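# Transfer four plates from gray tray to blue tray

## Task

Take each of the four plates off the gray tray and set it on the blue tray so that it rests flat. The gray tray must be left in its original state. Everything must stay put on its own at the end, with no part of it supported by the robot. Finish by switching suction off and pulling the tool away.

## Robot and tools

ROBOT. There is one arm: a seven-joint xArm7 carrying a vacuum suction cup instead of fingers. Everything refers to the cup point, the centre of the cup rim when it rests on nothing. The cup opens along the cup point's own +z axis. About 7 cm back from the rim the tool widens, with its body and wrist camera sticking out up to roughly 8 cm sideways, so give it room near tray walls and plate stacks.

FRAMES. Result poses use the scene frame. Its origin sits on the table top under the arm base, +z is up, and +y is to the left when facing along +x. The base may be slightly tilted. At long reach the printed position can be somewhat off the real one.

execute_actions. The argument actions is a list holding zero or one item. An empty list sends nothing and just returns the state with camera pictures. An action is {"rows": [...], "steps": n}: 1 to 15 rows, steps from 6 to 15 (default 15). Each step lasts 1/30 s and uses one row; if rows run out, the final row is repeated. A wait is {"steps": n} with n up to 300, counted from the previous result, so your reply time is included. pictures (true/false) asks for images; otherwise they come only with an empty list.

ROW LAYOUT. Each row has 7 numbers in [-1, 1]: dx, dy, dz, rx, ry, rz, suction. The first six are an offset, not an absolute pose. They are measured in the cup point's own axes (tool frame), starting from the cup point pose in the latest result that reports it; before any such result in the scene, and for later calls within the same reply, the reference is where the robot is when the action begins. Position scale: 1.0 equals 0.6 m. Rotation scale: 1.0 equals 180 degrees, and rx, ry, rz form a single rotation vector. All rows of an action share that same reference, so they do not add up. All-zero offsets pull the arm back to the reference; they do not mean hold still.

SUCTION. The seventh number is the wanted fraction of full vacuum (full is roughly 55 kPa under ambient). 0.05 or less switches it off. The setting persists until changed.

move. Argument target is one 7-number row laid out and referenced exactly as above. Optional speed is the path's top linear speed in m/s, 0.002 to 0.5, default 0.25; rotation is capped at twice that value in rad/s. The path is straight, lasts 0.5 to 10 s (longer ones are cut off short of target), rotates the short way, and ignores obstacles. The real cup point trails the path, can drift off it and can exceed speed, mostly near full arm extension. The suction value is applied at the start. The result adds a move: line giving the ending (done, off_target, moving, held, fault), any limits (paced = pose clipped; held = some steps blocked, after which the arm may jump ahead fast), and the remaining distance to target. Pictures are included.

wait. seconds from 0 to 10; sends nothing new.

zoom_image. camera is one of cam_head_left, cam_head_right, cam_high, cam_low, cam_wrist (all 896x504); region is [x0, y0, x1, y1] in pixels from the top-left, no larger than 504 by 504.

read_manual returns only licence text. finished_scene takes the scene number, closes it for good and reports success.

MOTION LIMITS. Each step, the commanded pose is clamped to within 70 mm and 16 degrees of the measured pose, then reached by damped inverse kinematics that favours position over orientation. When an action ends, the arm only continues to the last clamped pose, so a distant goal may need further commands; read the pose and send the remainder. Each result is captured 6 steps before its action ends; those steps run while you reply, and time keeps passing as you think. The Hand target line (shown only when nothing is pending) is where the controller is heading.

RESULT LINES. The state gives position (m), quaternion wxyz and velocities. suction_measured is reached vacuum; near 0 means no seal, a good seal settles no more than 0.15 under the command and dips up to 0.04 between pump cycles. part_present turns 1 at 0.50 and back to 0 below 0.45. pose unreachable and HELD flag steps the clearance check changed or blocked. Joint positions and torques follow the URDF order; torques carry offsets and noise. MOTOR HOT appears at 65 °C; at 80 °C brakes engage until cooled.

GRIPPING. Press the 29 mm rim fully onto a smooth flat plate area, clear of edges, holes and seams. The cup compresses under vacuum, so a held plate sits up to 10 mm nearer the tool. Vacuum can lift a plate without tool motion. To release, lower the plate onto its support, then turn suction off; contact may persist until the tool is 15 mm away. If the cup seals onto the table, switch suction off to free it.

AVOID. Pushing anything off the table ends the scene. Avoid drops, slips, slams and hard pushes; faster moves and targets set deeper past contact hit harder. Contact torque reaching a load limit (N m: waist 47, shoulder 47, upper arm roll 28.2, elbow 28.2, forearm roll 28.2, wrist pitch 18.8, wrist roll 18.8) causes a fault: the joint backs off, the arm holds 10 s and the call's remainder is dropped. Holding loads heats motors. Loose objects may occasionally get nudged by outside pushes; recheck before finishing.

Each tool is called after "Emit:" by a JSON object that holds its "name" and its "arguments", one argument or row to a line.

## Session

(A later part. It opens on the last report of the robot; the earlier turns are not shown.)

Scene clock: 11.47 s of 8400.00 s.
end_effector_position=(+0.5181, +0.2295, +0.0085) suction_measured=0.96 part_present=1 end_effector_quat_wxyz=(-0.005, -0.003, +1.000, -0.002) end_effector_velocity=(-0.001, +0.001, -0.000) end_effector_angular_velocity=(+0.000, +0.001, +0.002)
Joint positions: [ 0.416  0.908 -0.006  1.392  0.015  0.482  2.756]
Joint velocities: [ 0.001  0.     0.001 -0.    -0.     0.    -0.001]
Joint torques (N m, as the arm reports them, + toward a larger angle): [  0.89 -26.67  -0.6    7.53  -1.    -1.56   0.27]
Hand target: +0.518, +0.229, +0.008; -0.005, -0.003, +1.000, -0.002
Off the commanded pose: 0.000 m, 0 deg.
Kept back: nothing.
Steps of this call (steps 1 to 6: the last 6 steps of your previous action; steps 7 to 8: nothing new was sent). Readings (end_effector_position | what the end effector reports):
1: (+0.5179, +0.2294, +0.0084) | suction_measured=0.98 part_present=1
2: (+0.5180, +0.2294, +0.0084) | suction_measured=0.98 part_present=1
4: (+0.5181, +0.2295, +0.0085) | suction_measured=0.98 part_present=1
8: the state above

Emit:
{"name": "execute_actions", "arguments": {
  "actions": [
    {"rows":[[0,0,0,0,0,0,0]],"steps":15}
  ],
  "pictures": true
}}

Emit:
{"name": "move", "arguments": {
  "target": [0,0,-0.12,0,0,0,0],
  "speed": 0.15
}}

Emit:
{"name": "move", "arguments": {
  "target": [0.141,-0.543,0,0,0,0,0],
  "speed": 0.35
}}

Scene clock: 12.07 s of 8400.00 s.
end_effector_position=(+0.5188, +0.2298, +0.0091) suction_measured=0.00 part_present=0 end_effector_quat_wxyz=(-0.004, -0.003, +1.000, -0.001) end_effector_velocity=(-0.001, -0.002, -0.002) end_effector_angular_velocity=(-0.003, +0.003, -0.002)
Joint positions: [ 0.416  0.907 -0.006  1.393  0.015  0.481  2.756]
Joint velocities: [-0.001  0.003 -0.002 -0.001 -0.001  0.     0.   ]
Joint torques (N m, as the arm reports them, + toward a larger angle): [  0.97 -24.9   -0.55   6.68  -1.24  -1.22   0.21]
Steps of this call (steps 1 to 9: nothing new was sent; steps 10 to 18: the first 9 steps of this action). Readings (end_effector_position | what the end effector reports):
10: (+0.5181, +0.2295, +0.0084) | suction_measured=0.15 part_present=0
11: (+0.5184, +0.2296, +0.0087) | suction_measured=0.00 part_present=0
13: (+0.5191, +0.2299, +0.0095) | suction_measured=0.00 part_present=0
17: (+0.5188, +0.2298, +0.0092) | suction_measured=0.00 part_present=0
18: the state above

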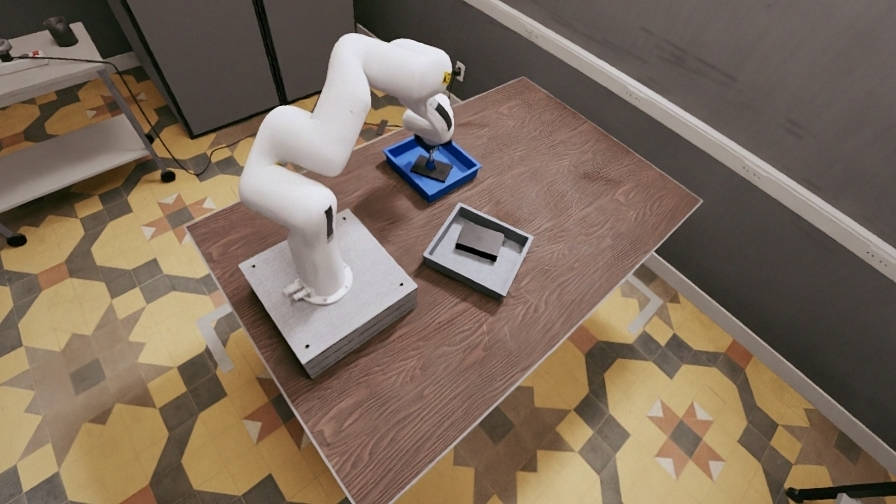

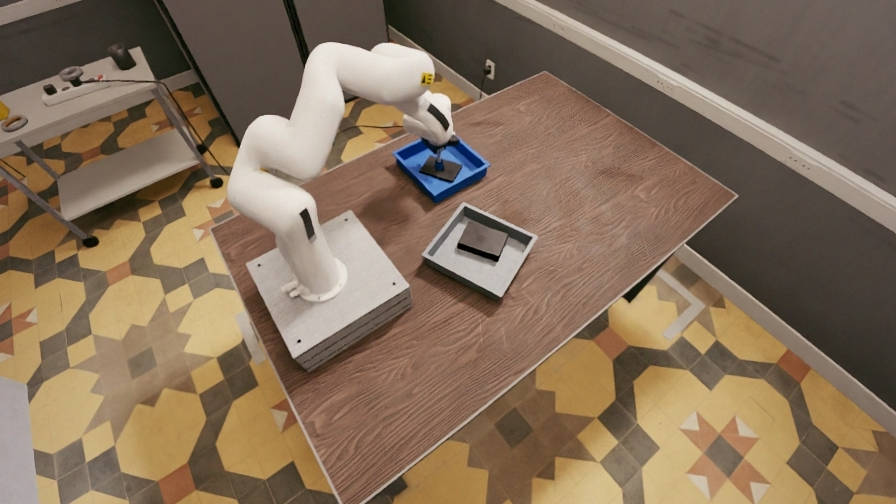

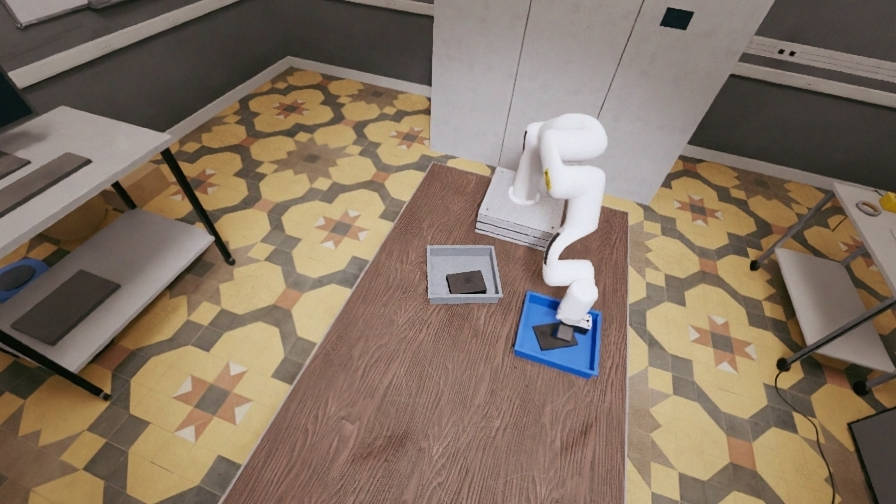

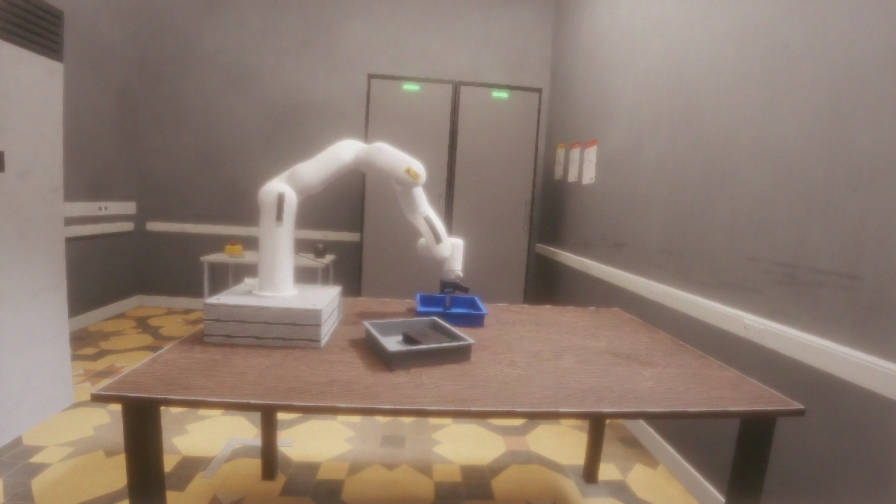

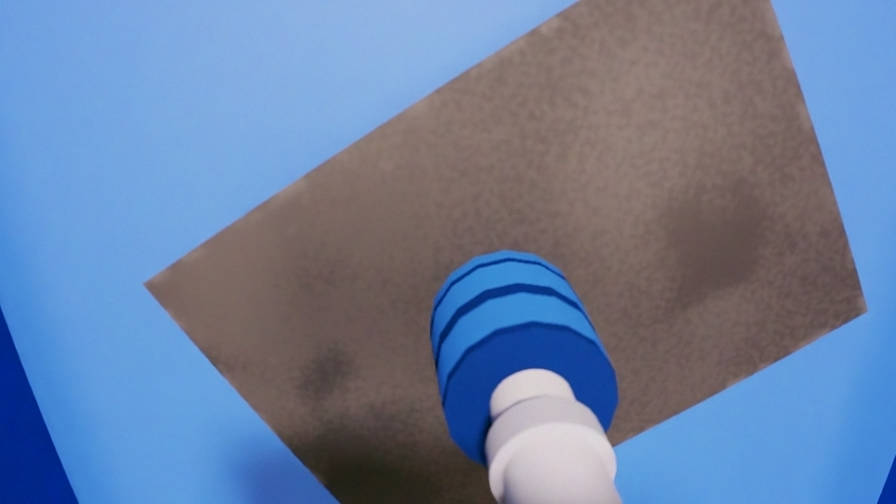

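Scene clock: 13.23 s of 8400.00 s.
end_effector_position=(+0.5189, +0.2301, +0.0802) suction_measured=0.00 part_present=0 end_effector_quat_wxyz=(-0.005, -0.003, +1.000, -0.001) end_effector_velocity=(+0.002, +0.001, +0.004) end_effector_angular_velocity=(+0.003, -0.007, -0.001)
Joint positions: [ 0.417  0.73  -0.008  1.328  0.014  0.595  2.757]
Joint velocities: [-0.001 -0.007  0.001  0.002 -0.     0.001  0.001]
Joint torques (N m, as the arm reports them, + toward a larger angle): [  0.56 -25.97  -0.17   8.26  -0.74  -1.72   0.19]
Hand target: +0.519, +0.230, +0.081; -0.004, -0.003, +1.000, -0.001
Off your previous action's commanded pose: 0.001 m, 0 deg at its last step (step 6 of this call).
Off the commanded pose: 0.001 m, 0 deg.
Kept back: nothing.
move: done

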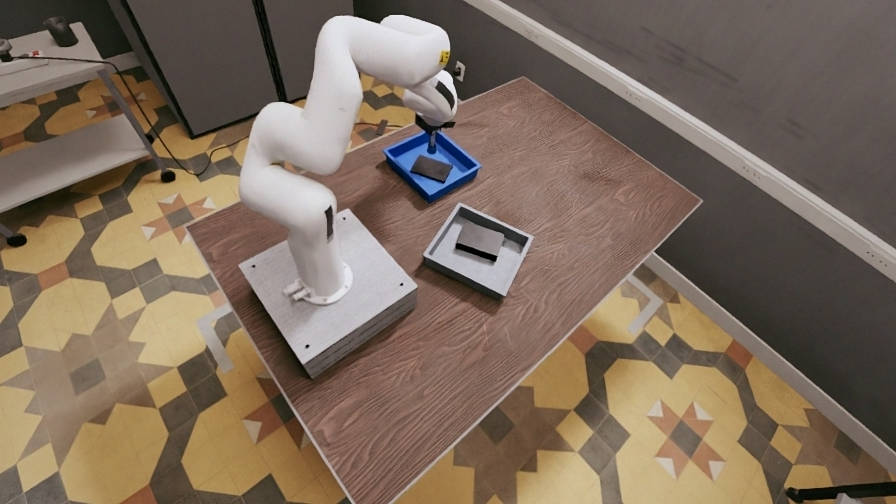

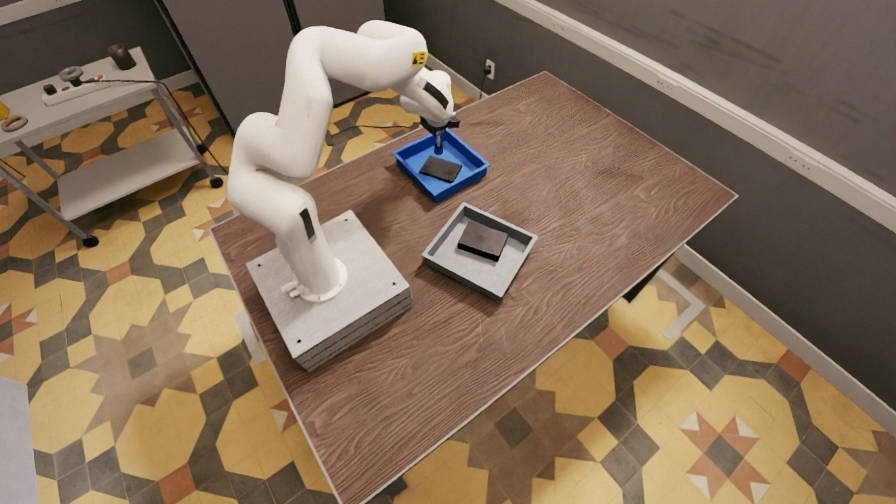

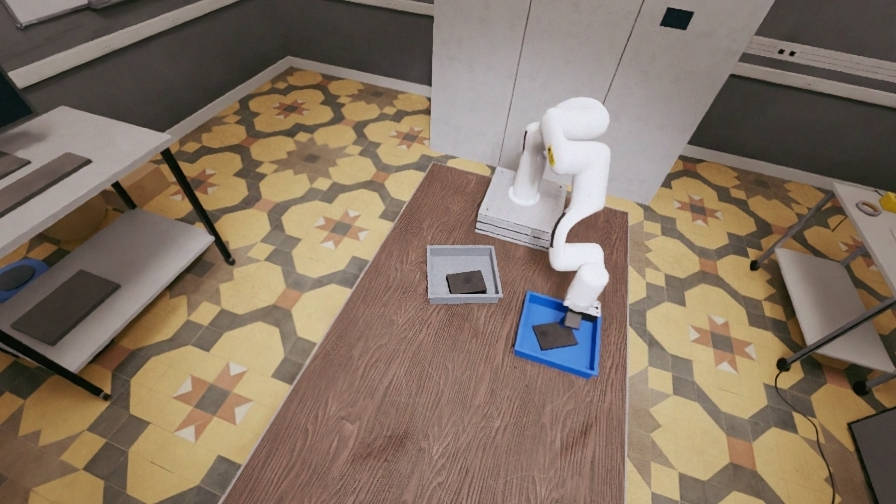

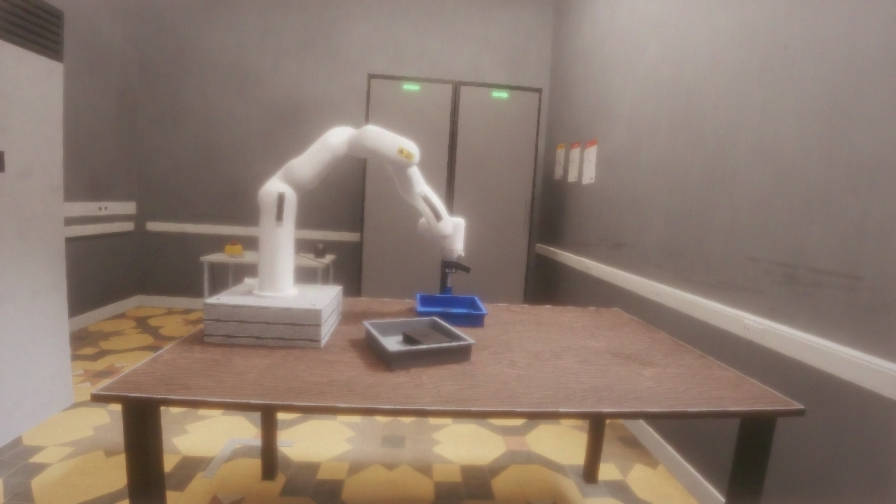

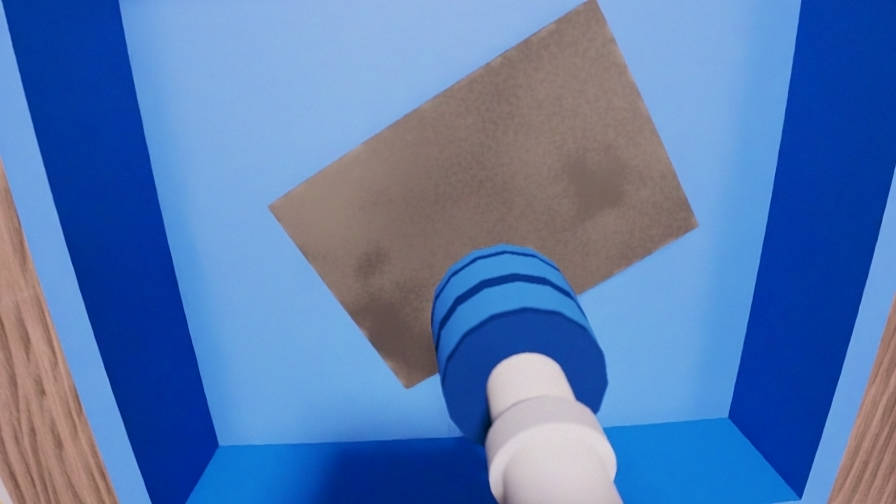

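Scene clock: 14.73 s of 8400.00 s.
end_effector_position=(+0.4368, -0.0955, +0.0831) suction_measured=0.00 part_present=0 end_effector_quat_wxyz=(-0.004, -0.004, +1.000, -0.002) end_effector_velocity=(-0.002, -0.007, -0.000) end_effector_angular_velocity=(+0.004, +0.001, -0.007)
Joint positions: [-0.138  0.469 -0.073  0.824  0.099  0.354  2.059]
Joint velocities: [-0.02  -0.     0.003 -0.     0.008  0.003 -0.018]
Joint torques (N m, as the arm reports them, + toward a larger angle): [  1.   -19.99  -0.83   6.62  -1.49  -1.18   0.01]
Hand target: +0.437, -0.097, +0.083; -0.004, -0.003, +1.000, -0.002
Off the commanded pose: 0.001 m, 0 deg.
Kept back: nothing.
move: done

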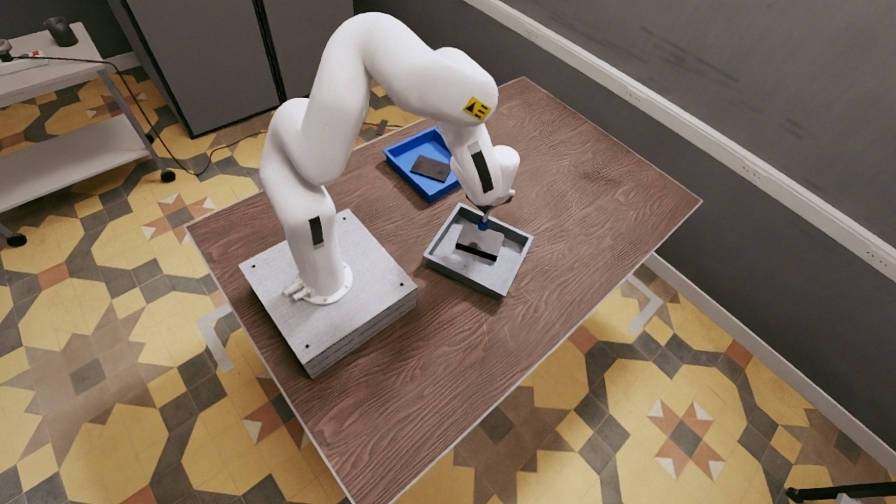

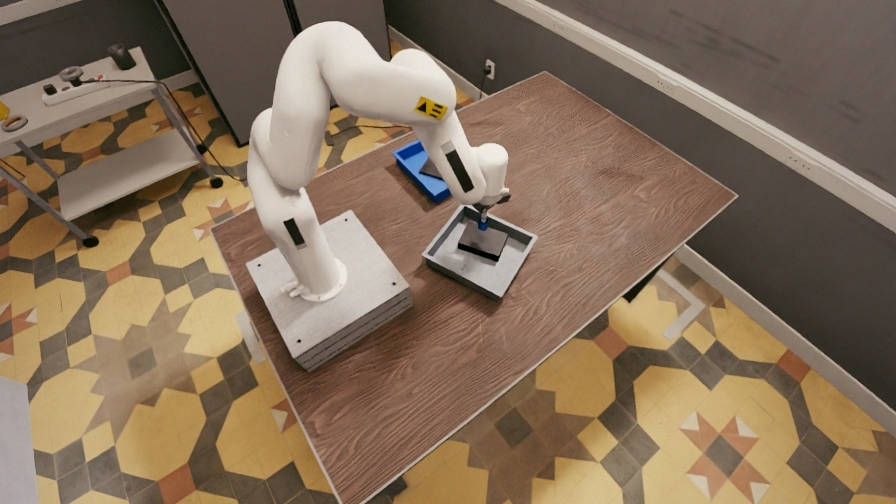

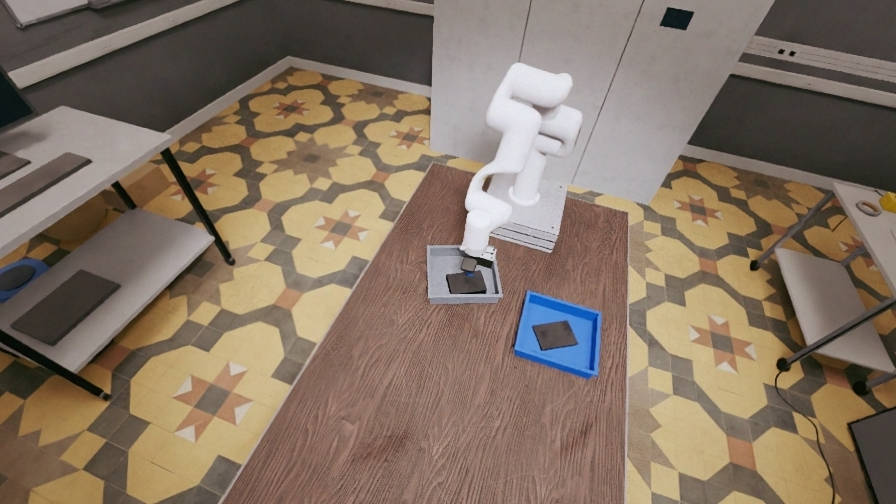

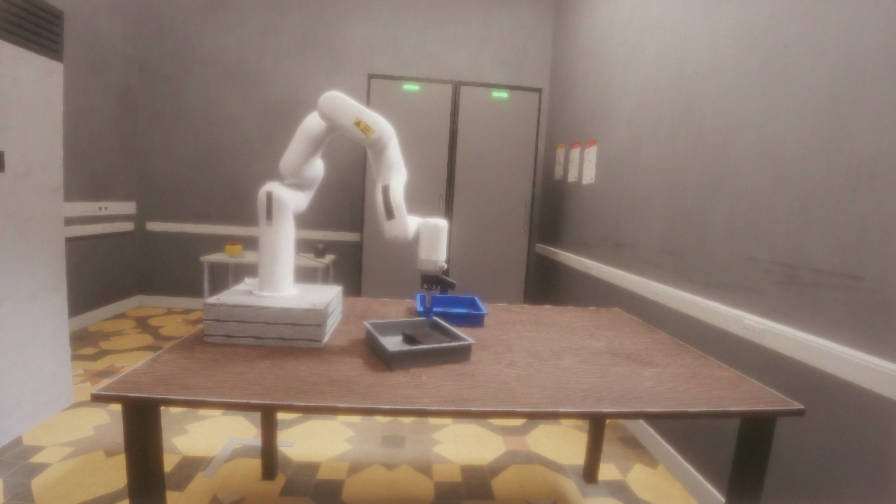

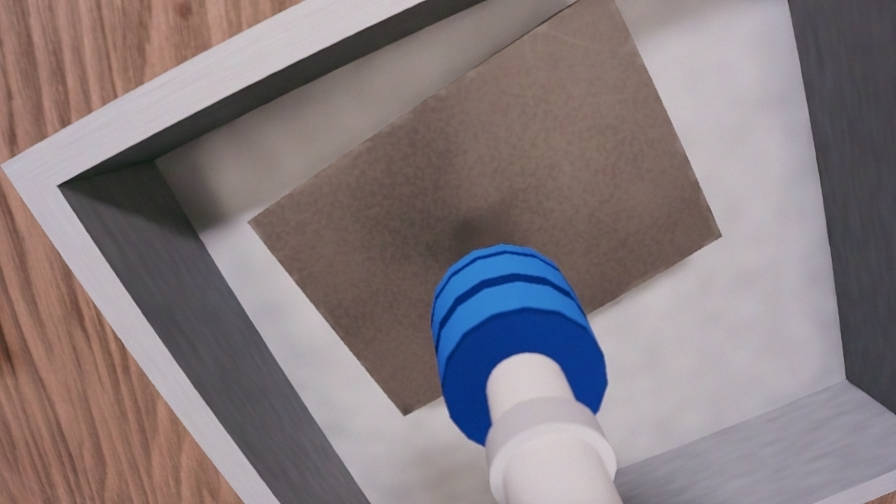

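Emit:
{"name": "move", "arguments": {
  "target": [0,0,0.083,0,0,0,1],
  "speed": 0.05
}}

Emit:
{"name": "execute_actions", "arguments": {
  "actions": [
    {"steps":12}
  ]
}}

Scene clock: 16.30 s of 8400.00 s.
end_effector_position=(+0.4364, -0.0958, +0.0335) suction_measured=0.00 part_present=0 end_effector_quat_wxyz=(-0.004, -0.004, +1.000, -0.003) end_effector_velocity=(+0.001, +0.000, -0.001) end_effector_angular_velocity=(-0.000, -0.002, +0.003)
Joint positions: [-0.158  0.622 -0.047  0.865  0.121  0.242  2.042]
Joint velocities: [-0.     0.004  0.001  0.002  0.    -0.003 -0.002]
Joint torques (N m, as the arm reports them, + toward a larger angle): [  0.55 -21.83  -0.76   5.53  -0.93  -1.57  -0.06]
Hand target: +0.436, -0.096, +0.033; -0.004, -0.004, +1.000, -0.002
Off the commanded pose: 0.000 m, 0 deg.
Kept back: nothing.
move: done

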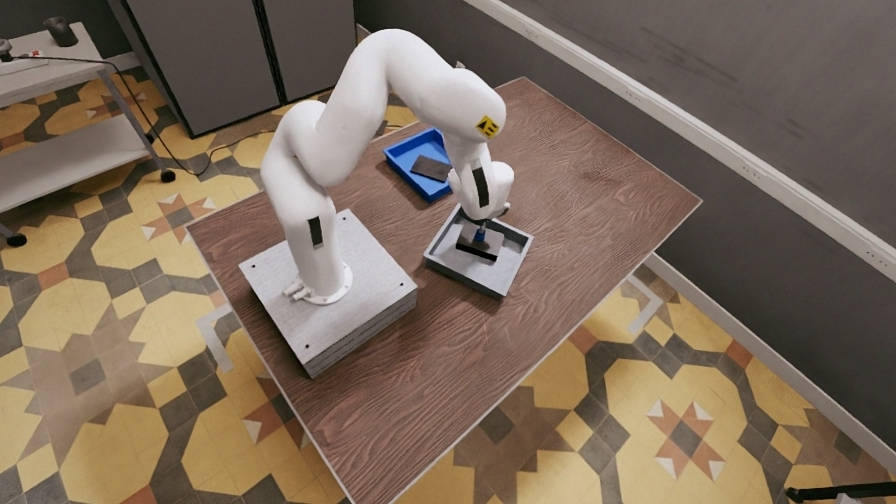

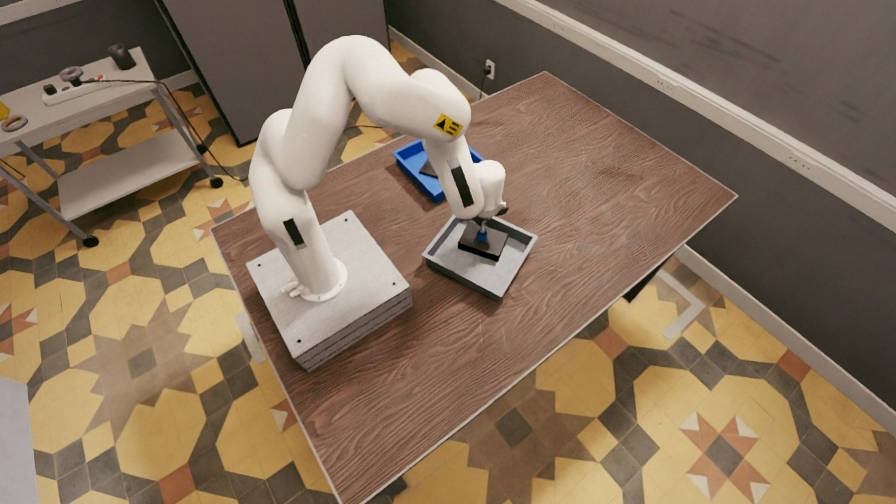

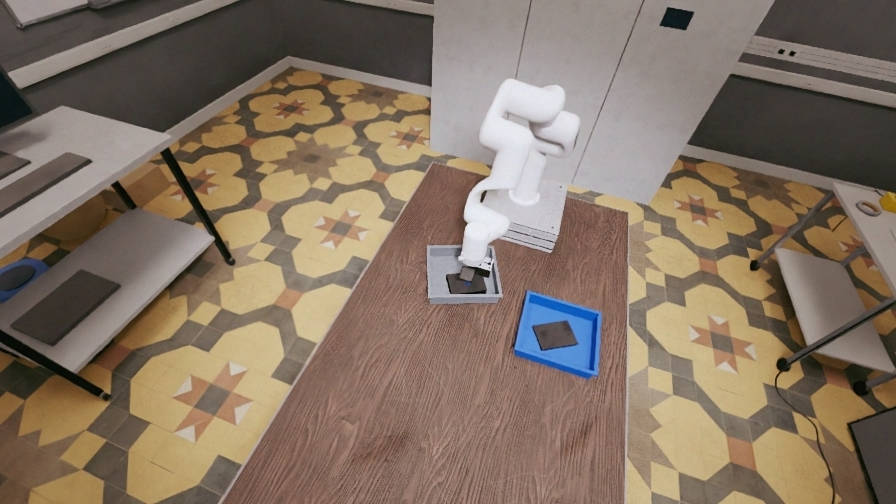

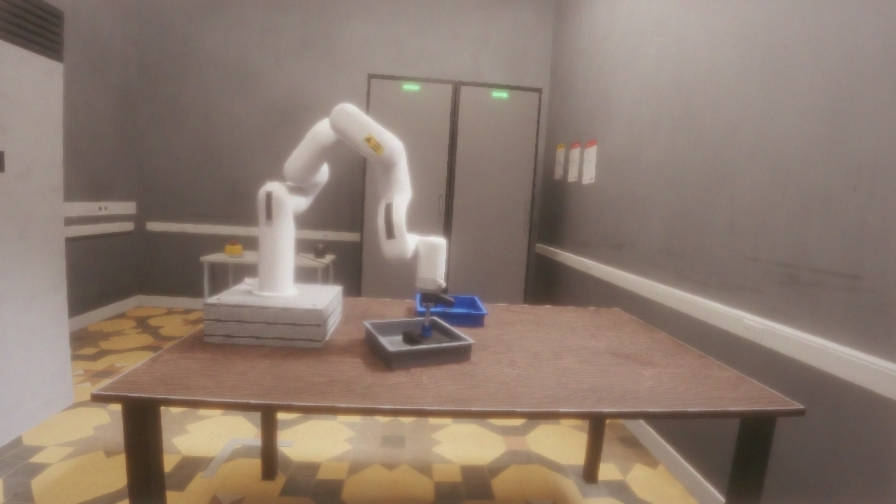

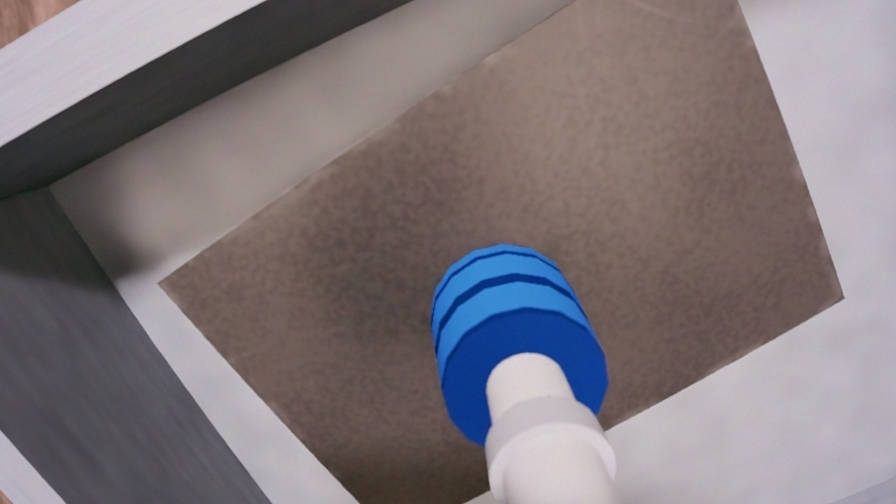

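Scene clock: 16.70 s of 8400.00 s.
end_effector_position=(+0.4363, -0.0958, +0.0333) suction_measured=0.00 part_present=0 end_effector_quat_wxyz=(-0.004, -0.004, +1.000, -0.002) end_effector_velocity=(-0.000, -0.000, -0.000) end_effector_angular_velocity=(-0.000, +0.000, -0.001)
Joint positions: [-0.159  0.622 -0.047  0.865  0.121  0.242  2.042]
Joint velocities: [ 0.     0.001 -0.     0.     0.001 -0.001  0.   ]
Joint torques (N m, as the arm reports them, + toward a larger angle): [  0.92 -21.55  -0.7    5.73  -1.35  -1.66   0.14]
Hand target: +0.436, -0.096, +0.033; -0.004, -0.004, +1.000, -0.002
Off the commanded pose: 0.000 m, 0 deg.
Kept back: nothing.
Steps of this call (steps 1 to 12: nothing new was sent). Readings (end_effector_position | what the end effector reports):
1: (+0.4364, -0.0958, +0.0335) | suction_measured=0.00 part_present=0
2: (+0.4364, -0.0958, +0.0335) | suction_measured=0.00 part_present=0
4: (+0.4363, -0.0958, +0.0334) | suction_measured=0.00 part_present=0
8: (+0.4363, -0.0958, +0.0333) | suction_measured=0.00 part_present=0
12: the state above

Emit:
{"name": "execute_actions", "arguments": {
  "actions": [
    {"rows":[[0,0,0.001,0,0,0,1],[0,0,0.002,0,0,0,1],[0,0,0.003,0,0,0,1],[0,0,0.004,0,0,0,1],[0,0,0.005,0,0,0,1]],"steps":15}
  ]
}}

Emit:
{"name": "execute_actions", "arguments": {
  "actions": [
    {"steps":15}
  ]
}}

Scene clock: 17.20 s of 8400.00 s.
end_effector_position=(+0.4358, -0.0957, +0.0304) suction_measured=0.26 part_present=0 end_effector_quat_wxyz=(-0.004, -0.004, +1.000, -0.002) end_effector_velocity=(+0.001, +0.000, -0.005) end_effector_angular_velocity=(+0.000, -0.001, -0.000)
Joint positions: [-0.16   0.631 -0.046  0.867  0.121  0.237  2.041]
Joint velocities: [-0.002  0.015  0.003  0.006  0.002 -0.01  -0.001]
Joint torques (N m, as the arm reports them, + toward a larger angle): [  0.85 -21.88  -0.95   5.42  -1.25  -1.64   0.17]
Steps of this call (steps 1 to 6: nothing new was sent; steps 7 to 15: the first 9 steps of this action). Readings (end_effector_position | what the end effector reports):
7: (+0.4362, -0.0958, +0.0333) | suction_measured=0.00 part_present=0
8: (+0.4363, -0.0958, +0.0332) | suction_measured=0.00 part_present=0
10: (+0.4364, -0.0958, +0.0327) | suction_measured=0.00 part_present=0
14: (+0.4358, -0.0957, +0.0306) | suction_measured=0.21 part_present=0
15: the state above

Scene clock: 17.70 s of 8400.00 s.
end_effector_position=(+0.4362, -0.0958, +0.0303) suction_measured=0.89 part_present=1 end_effector_quat_wxyz=(-0.004, -0.004, +1.000, -0.002) end_effector_velocity=(-0.001, -0.001, -0.000) end_effector_angular_velocity=(-0.000, +0.001, -0.001)
Joint positions: [-0.16   0.632 -0.046  0.868  0.122  0.236  2.041]
Joint velocities: [-0.001  0.    -0.001 -0.     0.    -0.    -0.001]
Joint torques (N m, as the arm reports them, + toward a larger angle): [  0.6  -21.79  -1.13   6.03  -1.09  -1.5    0.32]
Hand target: +0.436, -0.096, +0.030; -0.004, -0.004, +1.000, -0.002
Off the commanded pose: 0.000 m, 0 deg.
Kept back: nothing.
Steps of this call (steps 1 to 6: the last 6 steps of your previous action; steps 7 to 15: nothing new was sent). Readings (end_effector_position | what the end effector reports):
1: (+0.4359, -0.0957, +0.0303) | suction_measured=0.30 part_present=0
2: (+0.4360, -0.0957, +0.0303) | suction_measured=0.35 part_present=0
4: (+0.4361, -0.0958, +0.0303) | suction_measured=0.44 part_present=0
8: (+0.4362, -0.0958, +0.0303) | suction_measured=0.61 part_present=1
15: the state above

Emit:
{"name": "move", "arguments": {
  "target": [0,0,-0.087,0,0,0,1],
  "speed": 0.15
}}

Emit:
{"name": "move", "arguments": {
  "target": [-0.141,0.543,0,0,0,0,1],
  "speed": 0.3
}}

Scene clock: 18.80 s of 8400.00 s.
end_effector_position=(+0.4366, -0.0954, +0.0822) suction_measured=0.98 part_present=1 end_effector_quat_wxyz=(-0.004, -0.004, +1.000, -0.002) end_effector_velocity=(+0.001, -0.001, +0.003) end_effector_angular_velocity=(-0.001, -0.004, -0.002)
Joint positions: [-0.139  0.472 -0.072  0.824  0.099  0.353  2.059]
Joint velocities: [ 0.002 -0.006 -0.003  0.001  0.     0.003  0.001]
Joint torques (N m, as the arm reports them, + toward a larger angle): [  0.72 -20.45  -0.92   6.76  -0.88  -1.73   0.2 ]
Hand target: +0.437, -0.095, +0.083; -0.004, -0.004, +1.000, -0.002
Off the commanded pose: 0.000 m, 0 deg.
Kept back: nothing.
move: done

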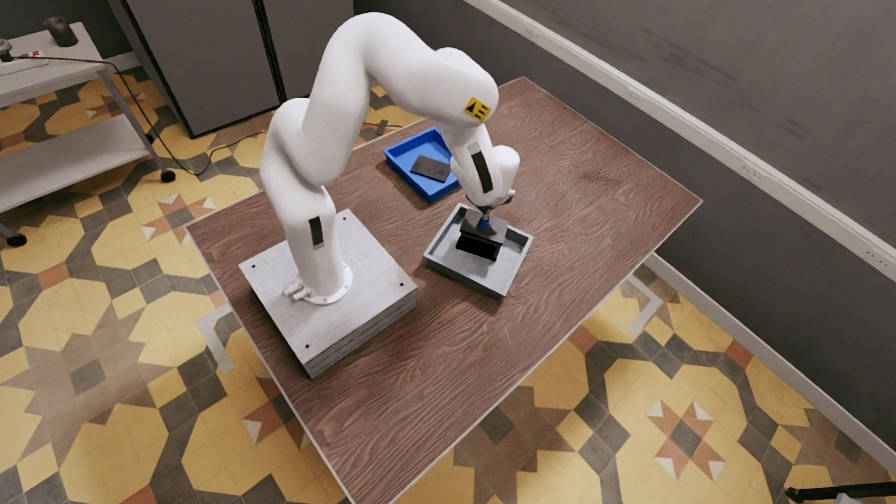

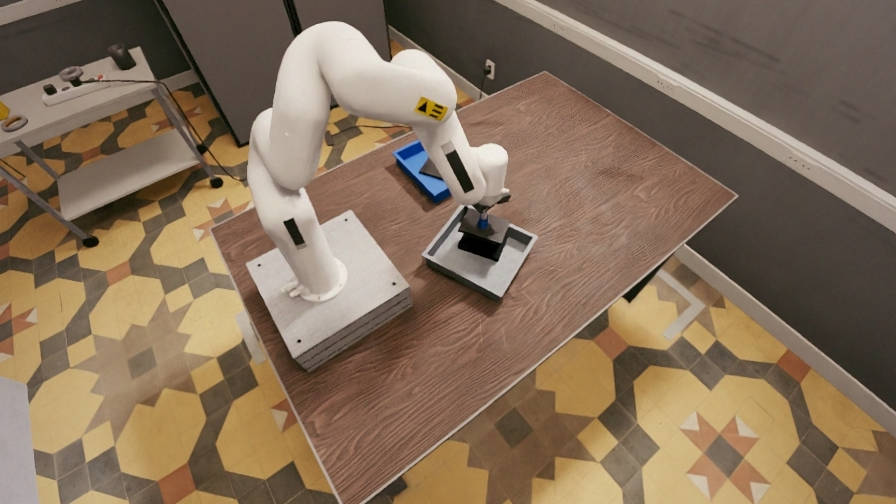

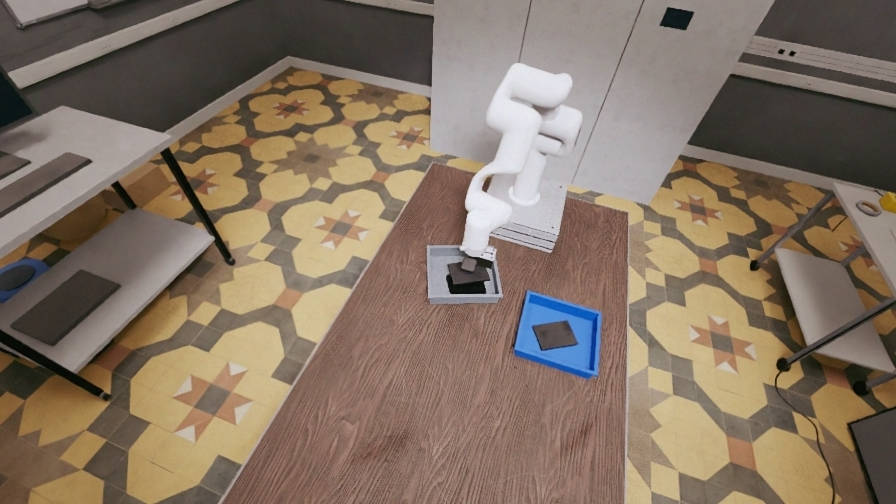

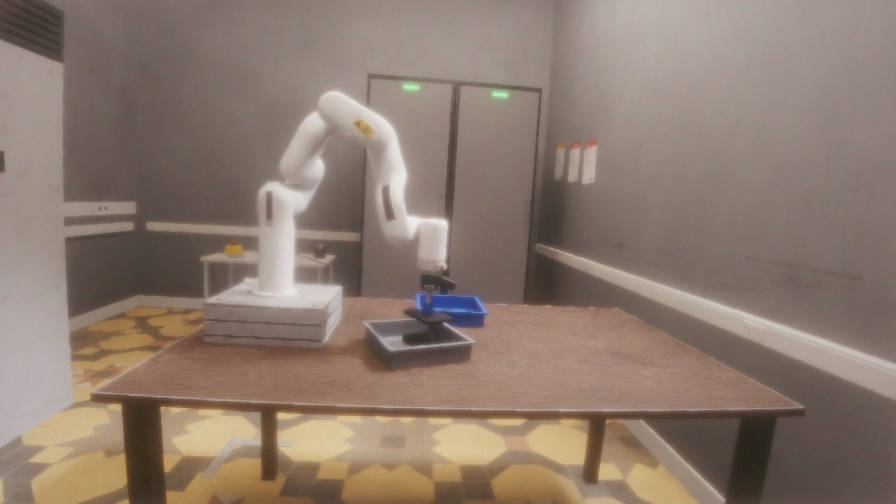

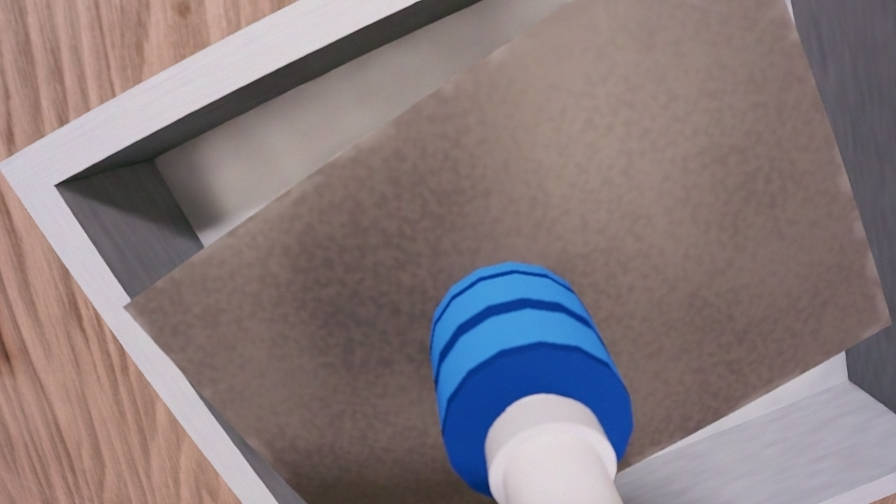

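Scene clock: 20.50 s of 8400.00 s.
end_effector_position=(+0.5184, +0.2308, +0.0792) suction_measured=0.96 part_present=1 end_effector_quat_wxyz=(-0.005, -0.004, +1.000, -0.002) end_effector_velocity=(-0.001, +0.008, +0.000) end_effector_angular_velocity=(+0.004, +0.002, +0.008)
Joint positions: [ 0.417  0.732 -0.007  1.328  0.012  0.594  2.759]
Joint velocities: [0.007 0.004 0.006 0.01  0.    0.006 0.003]
Joint torques (N m, as the arm reports them, + toward a larger angle): [  0.9  -26.41  -0.45   8.26  -1.05  -1.75   0.11]
Hand target: +0.518, +0.232, +0.079; -0.005, -0.004, +1.000, -0.001
Off the commanded pose: 0.001 m, 0 deg.
Kept back: nothing.
move: done

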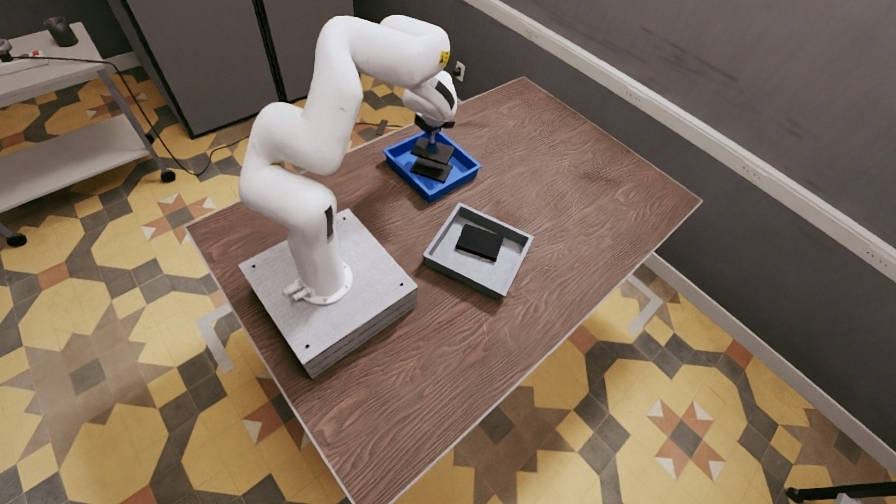

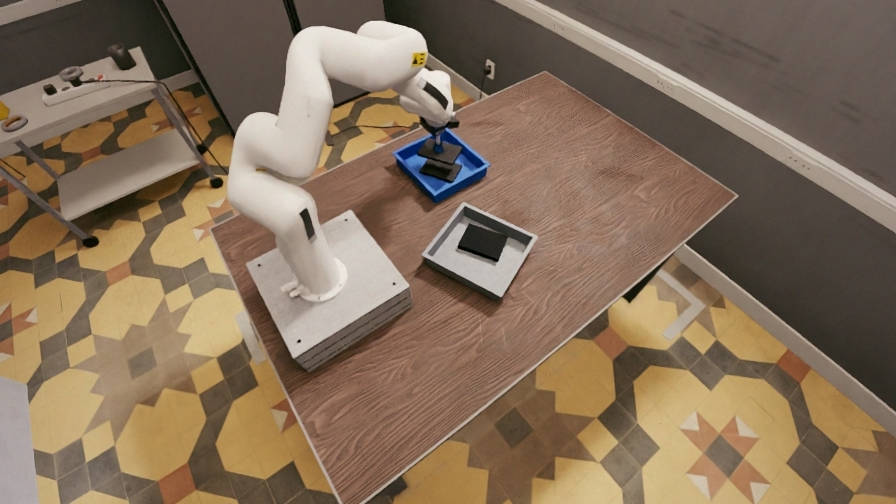

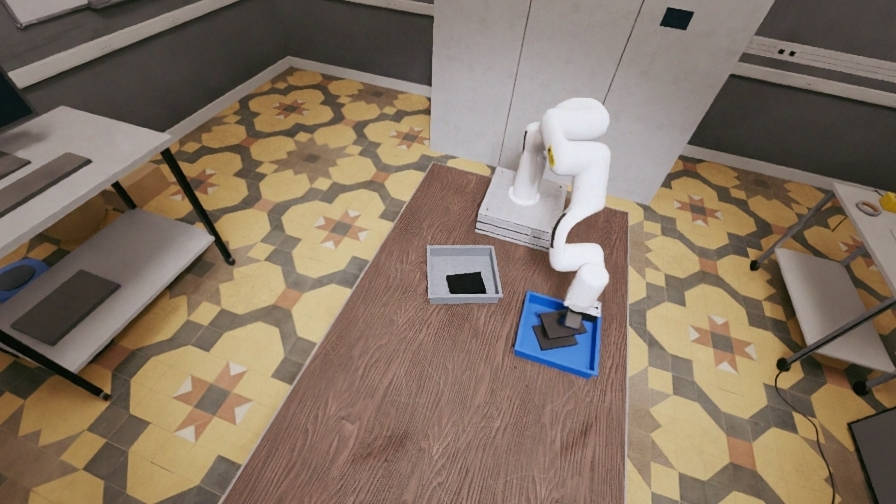

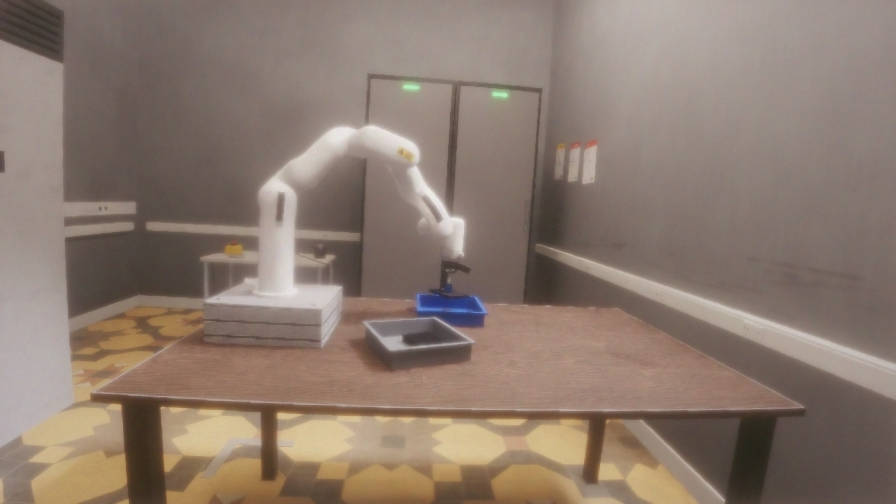

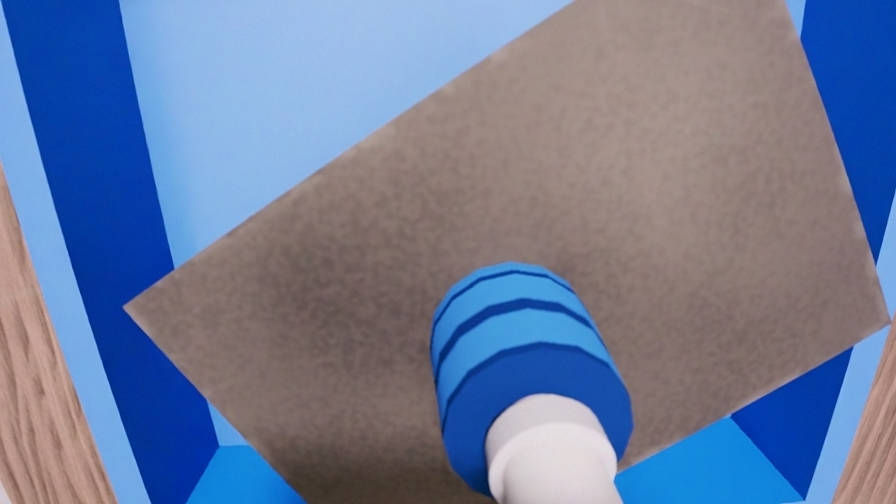

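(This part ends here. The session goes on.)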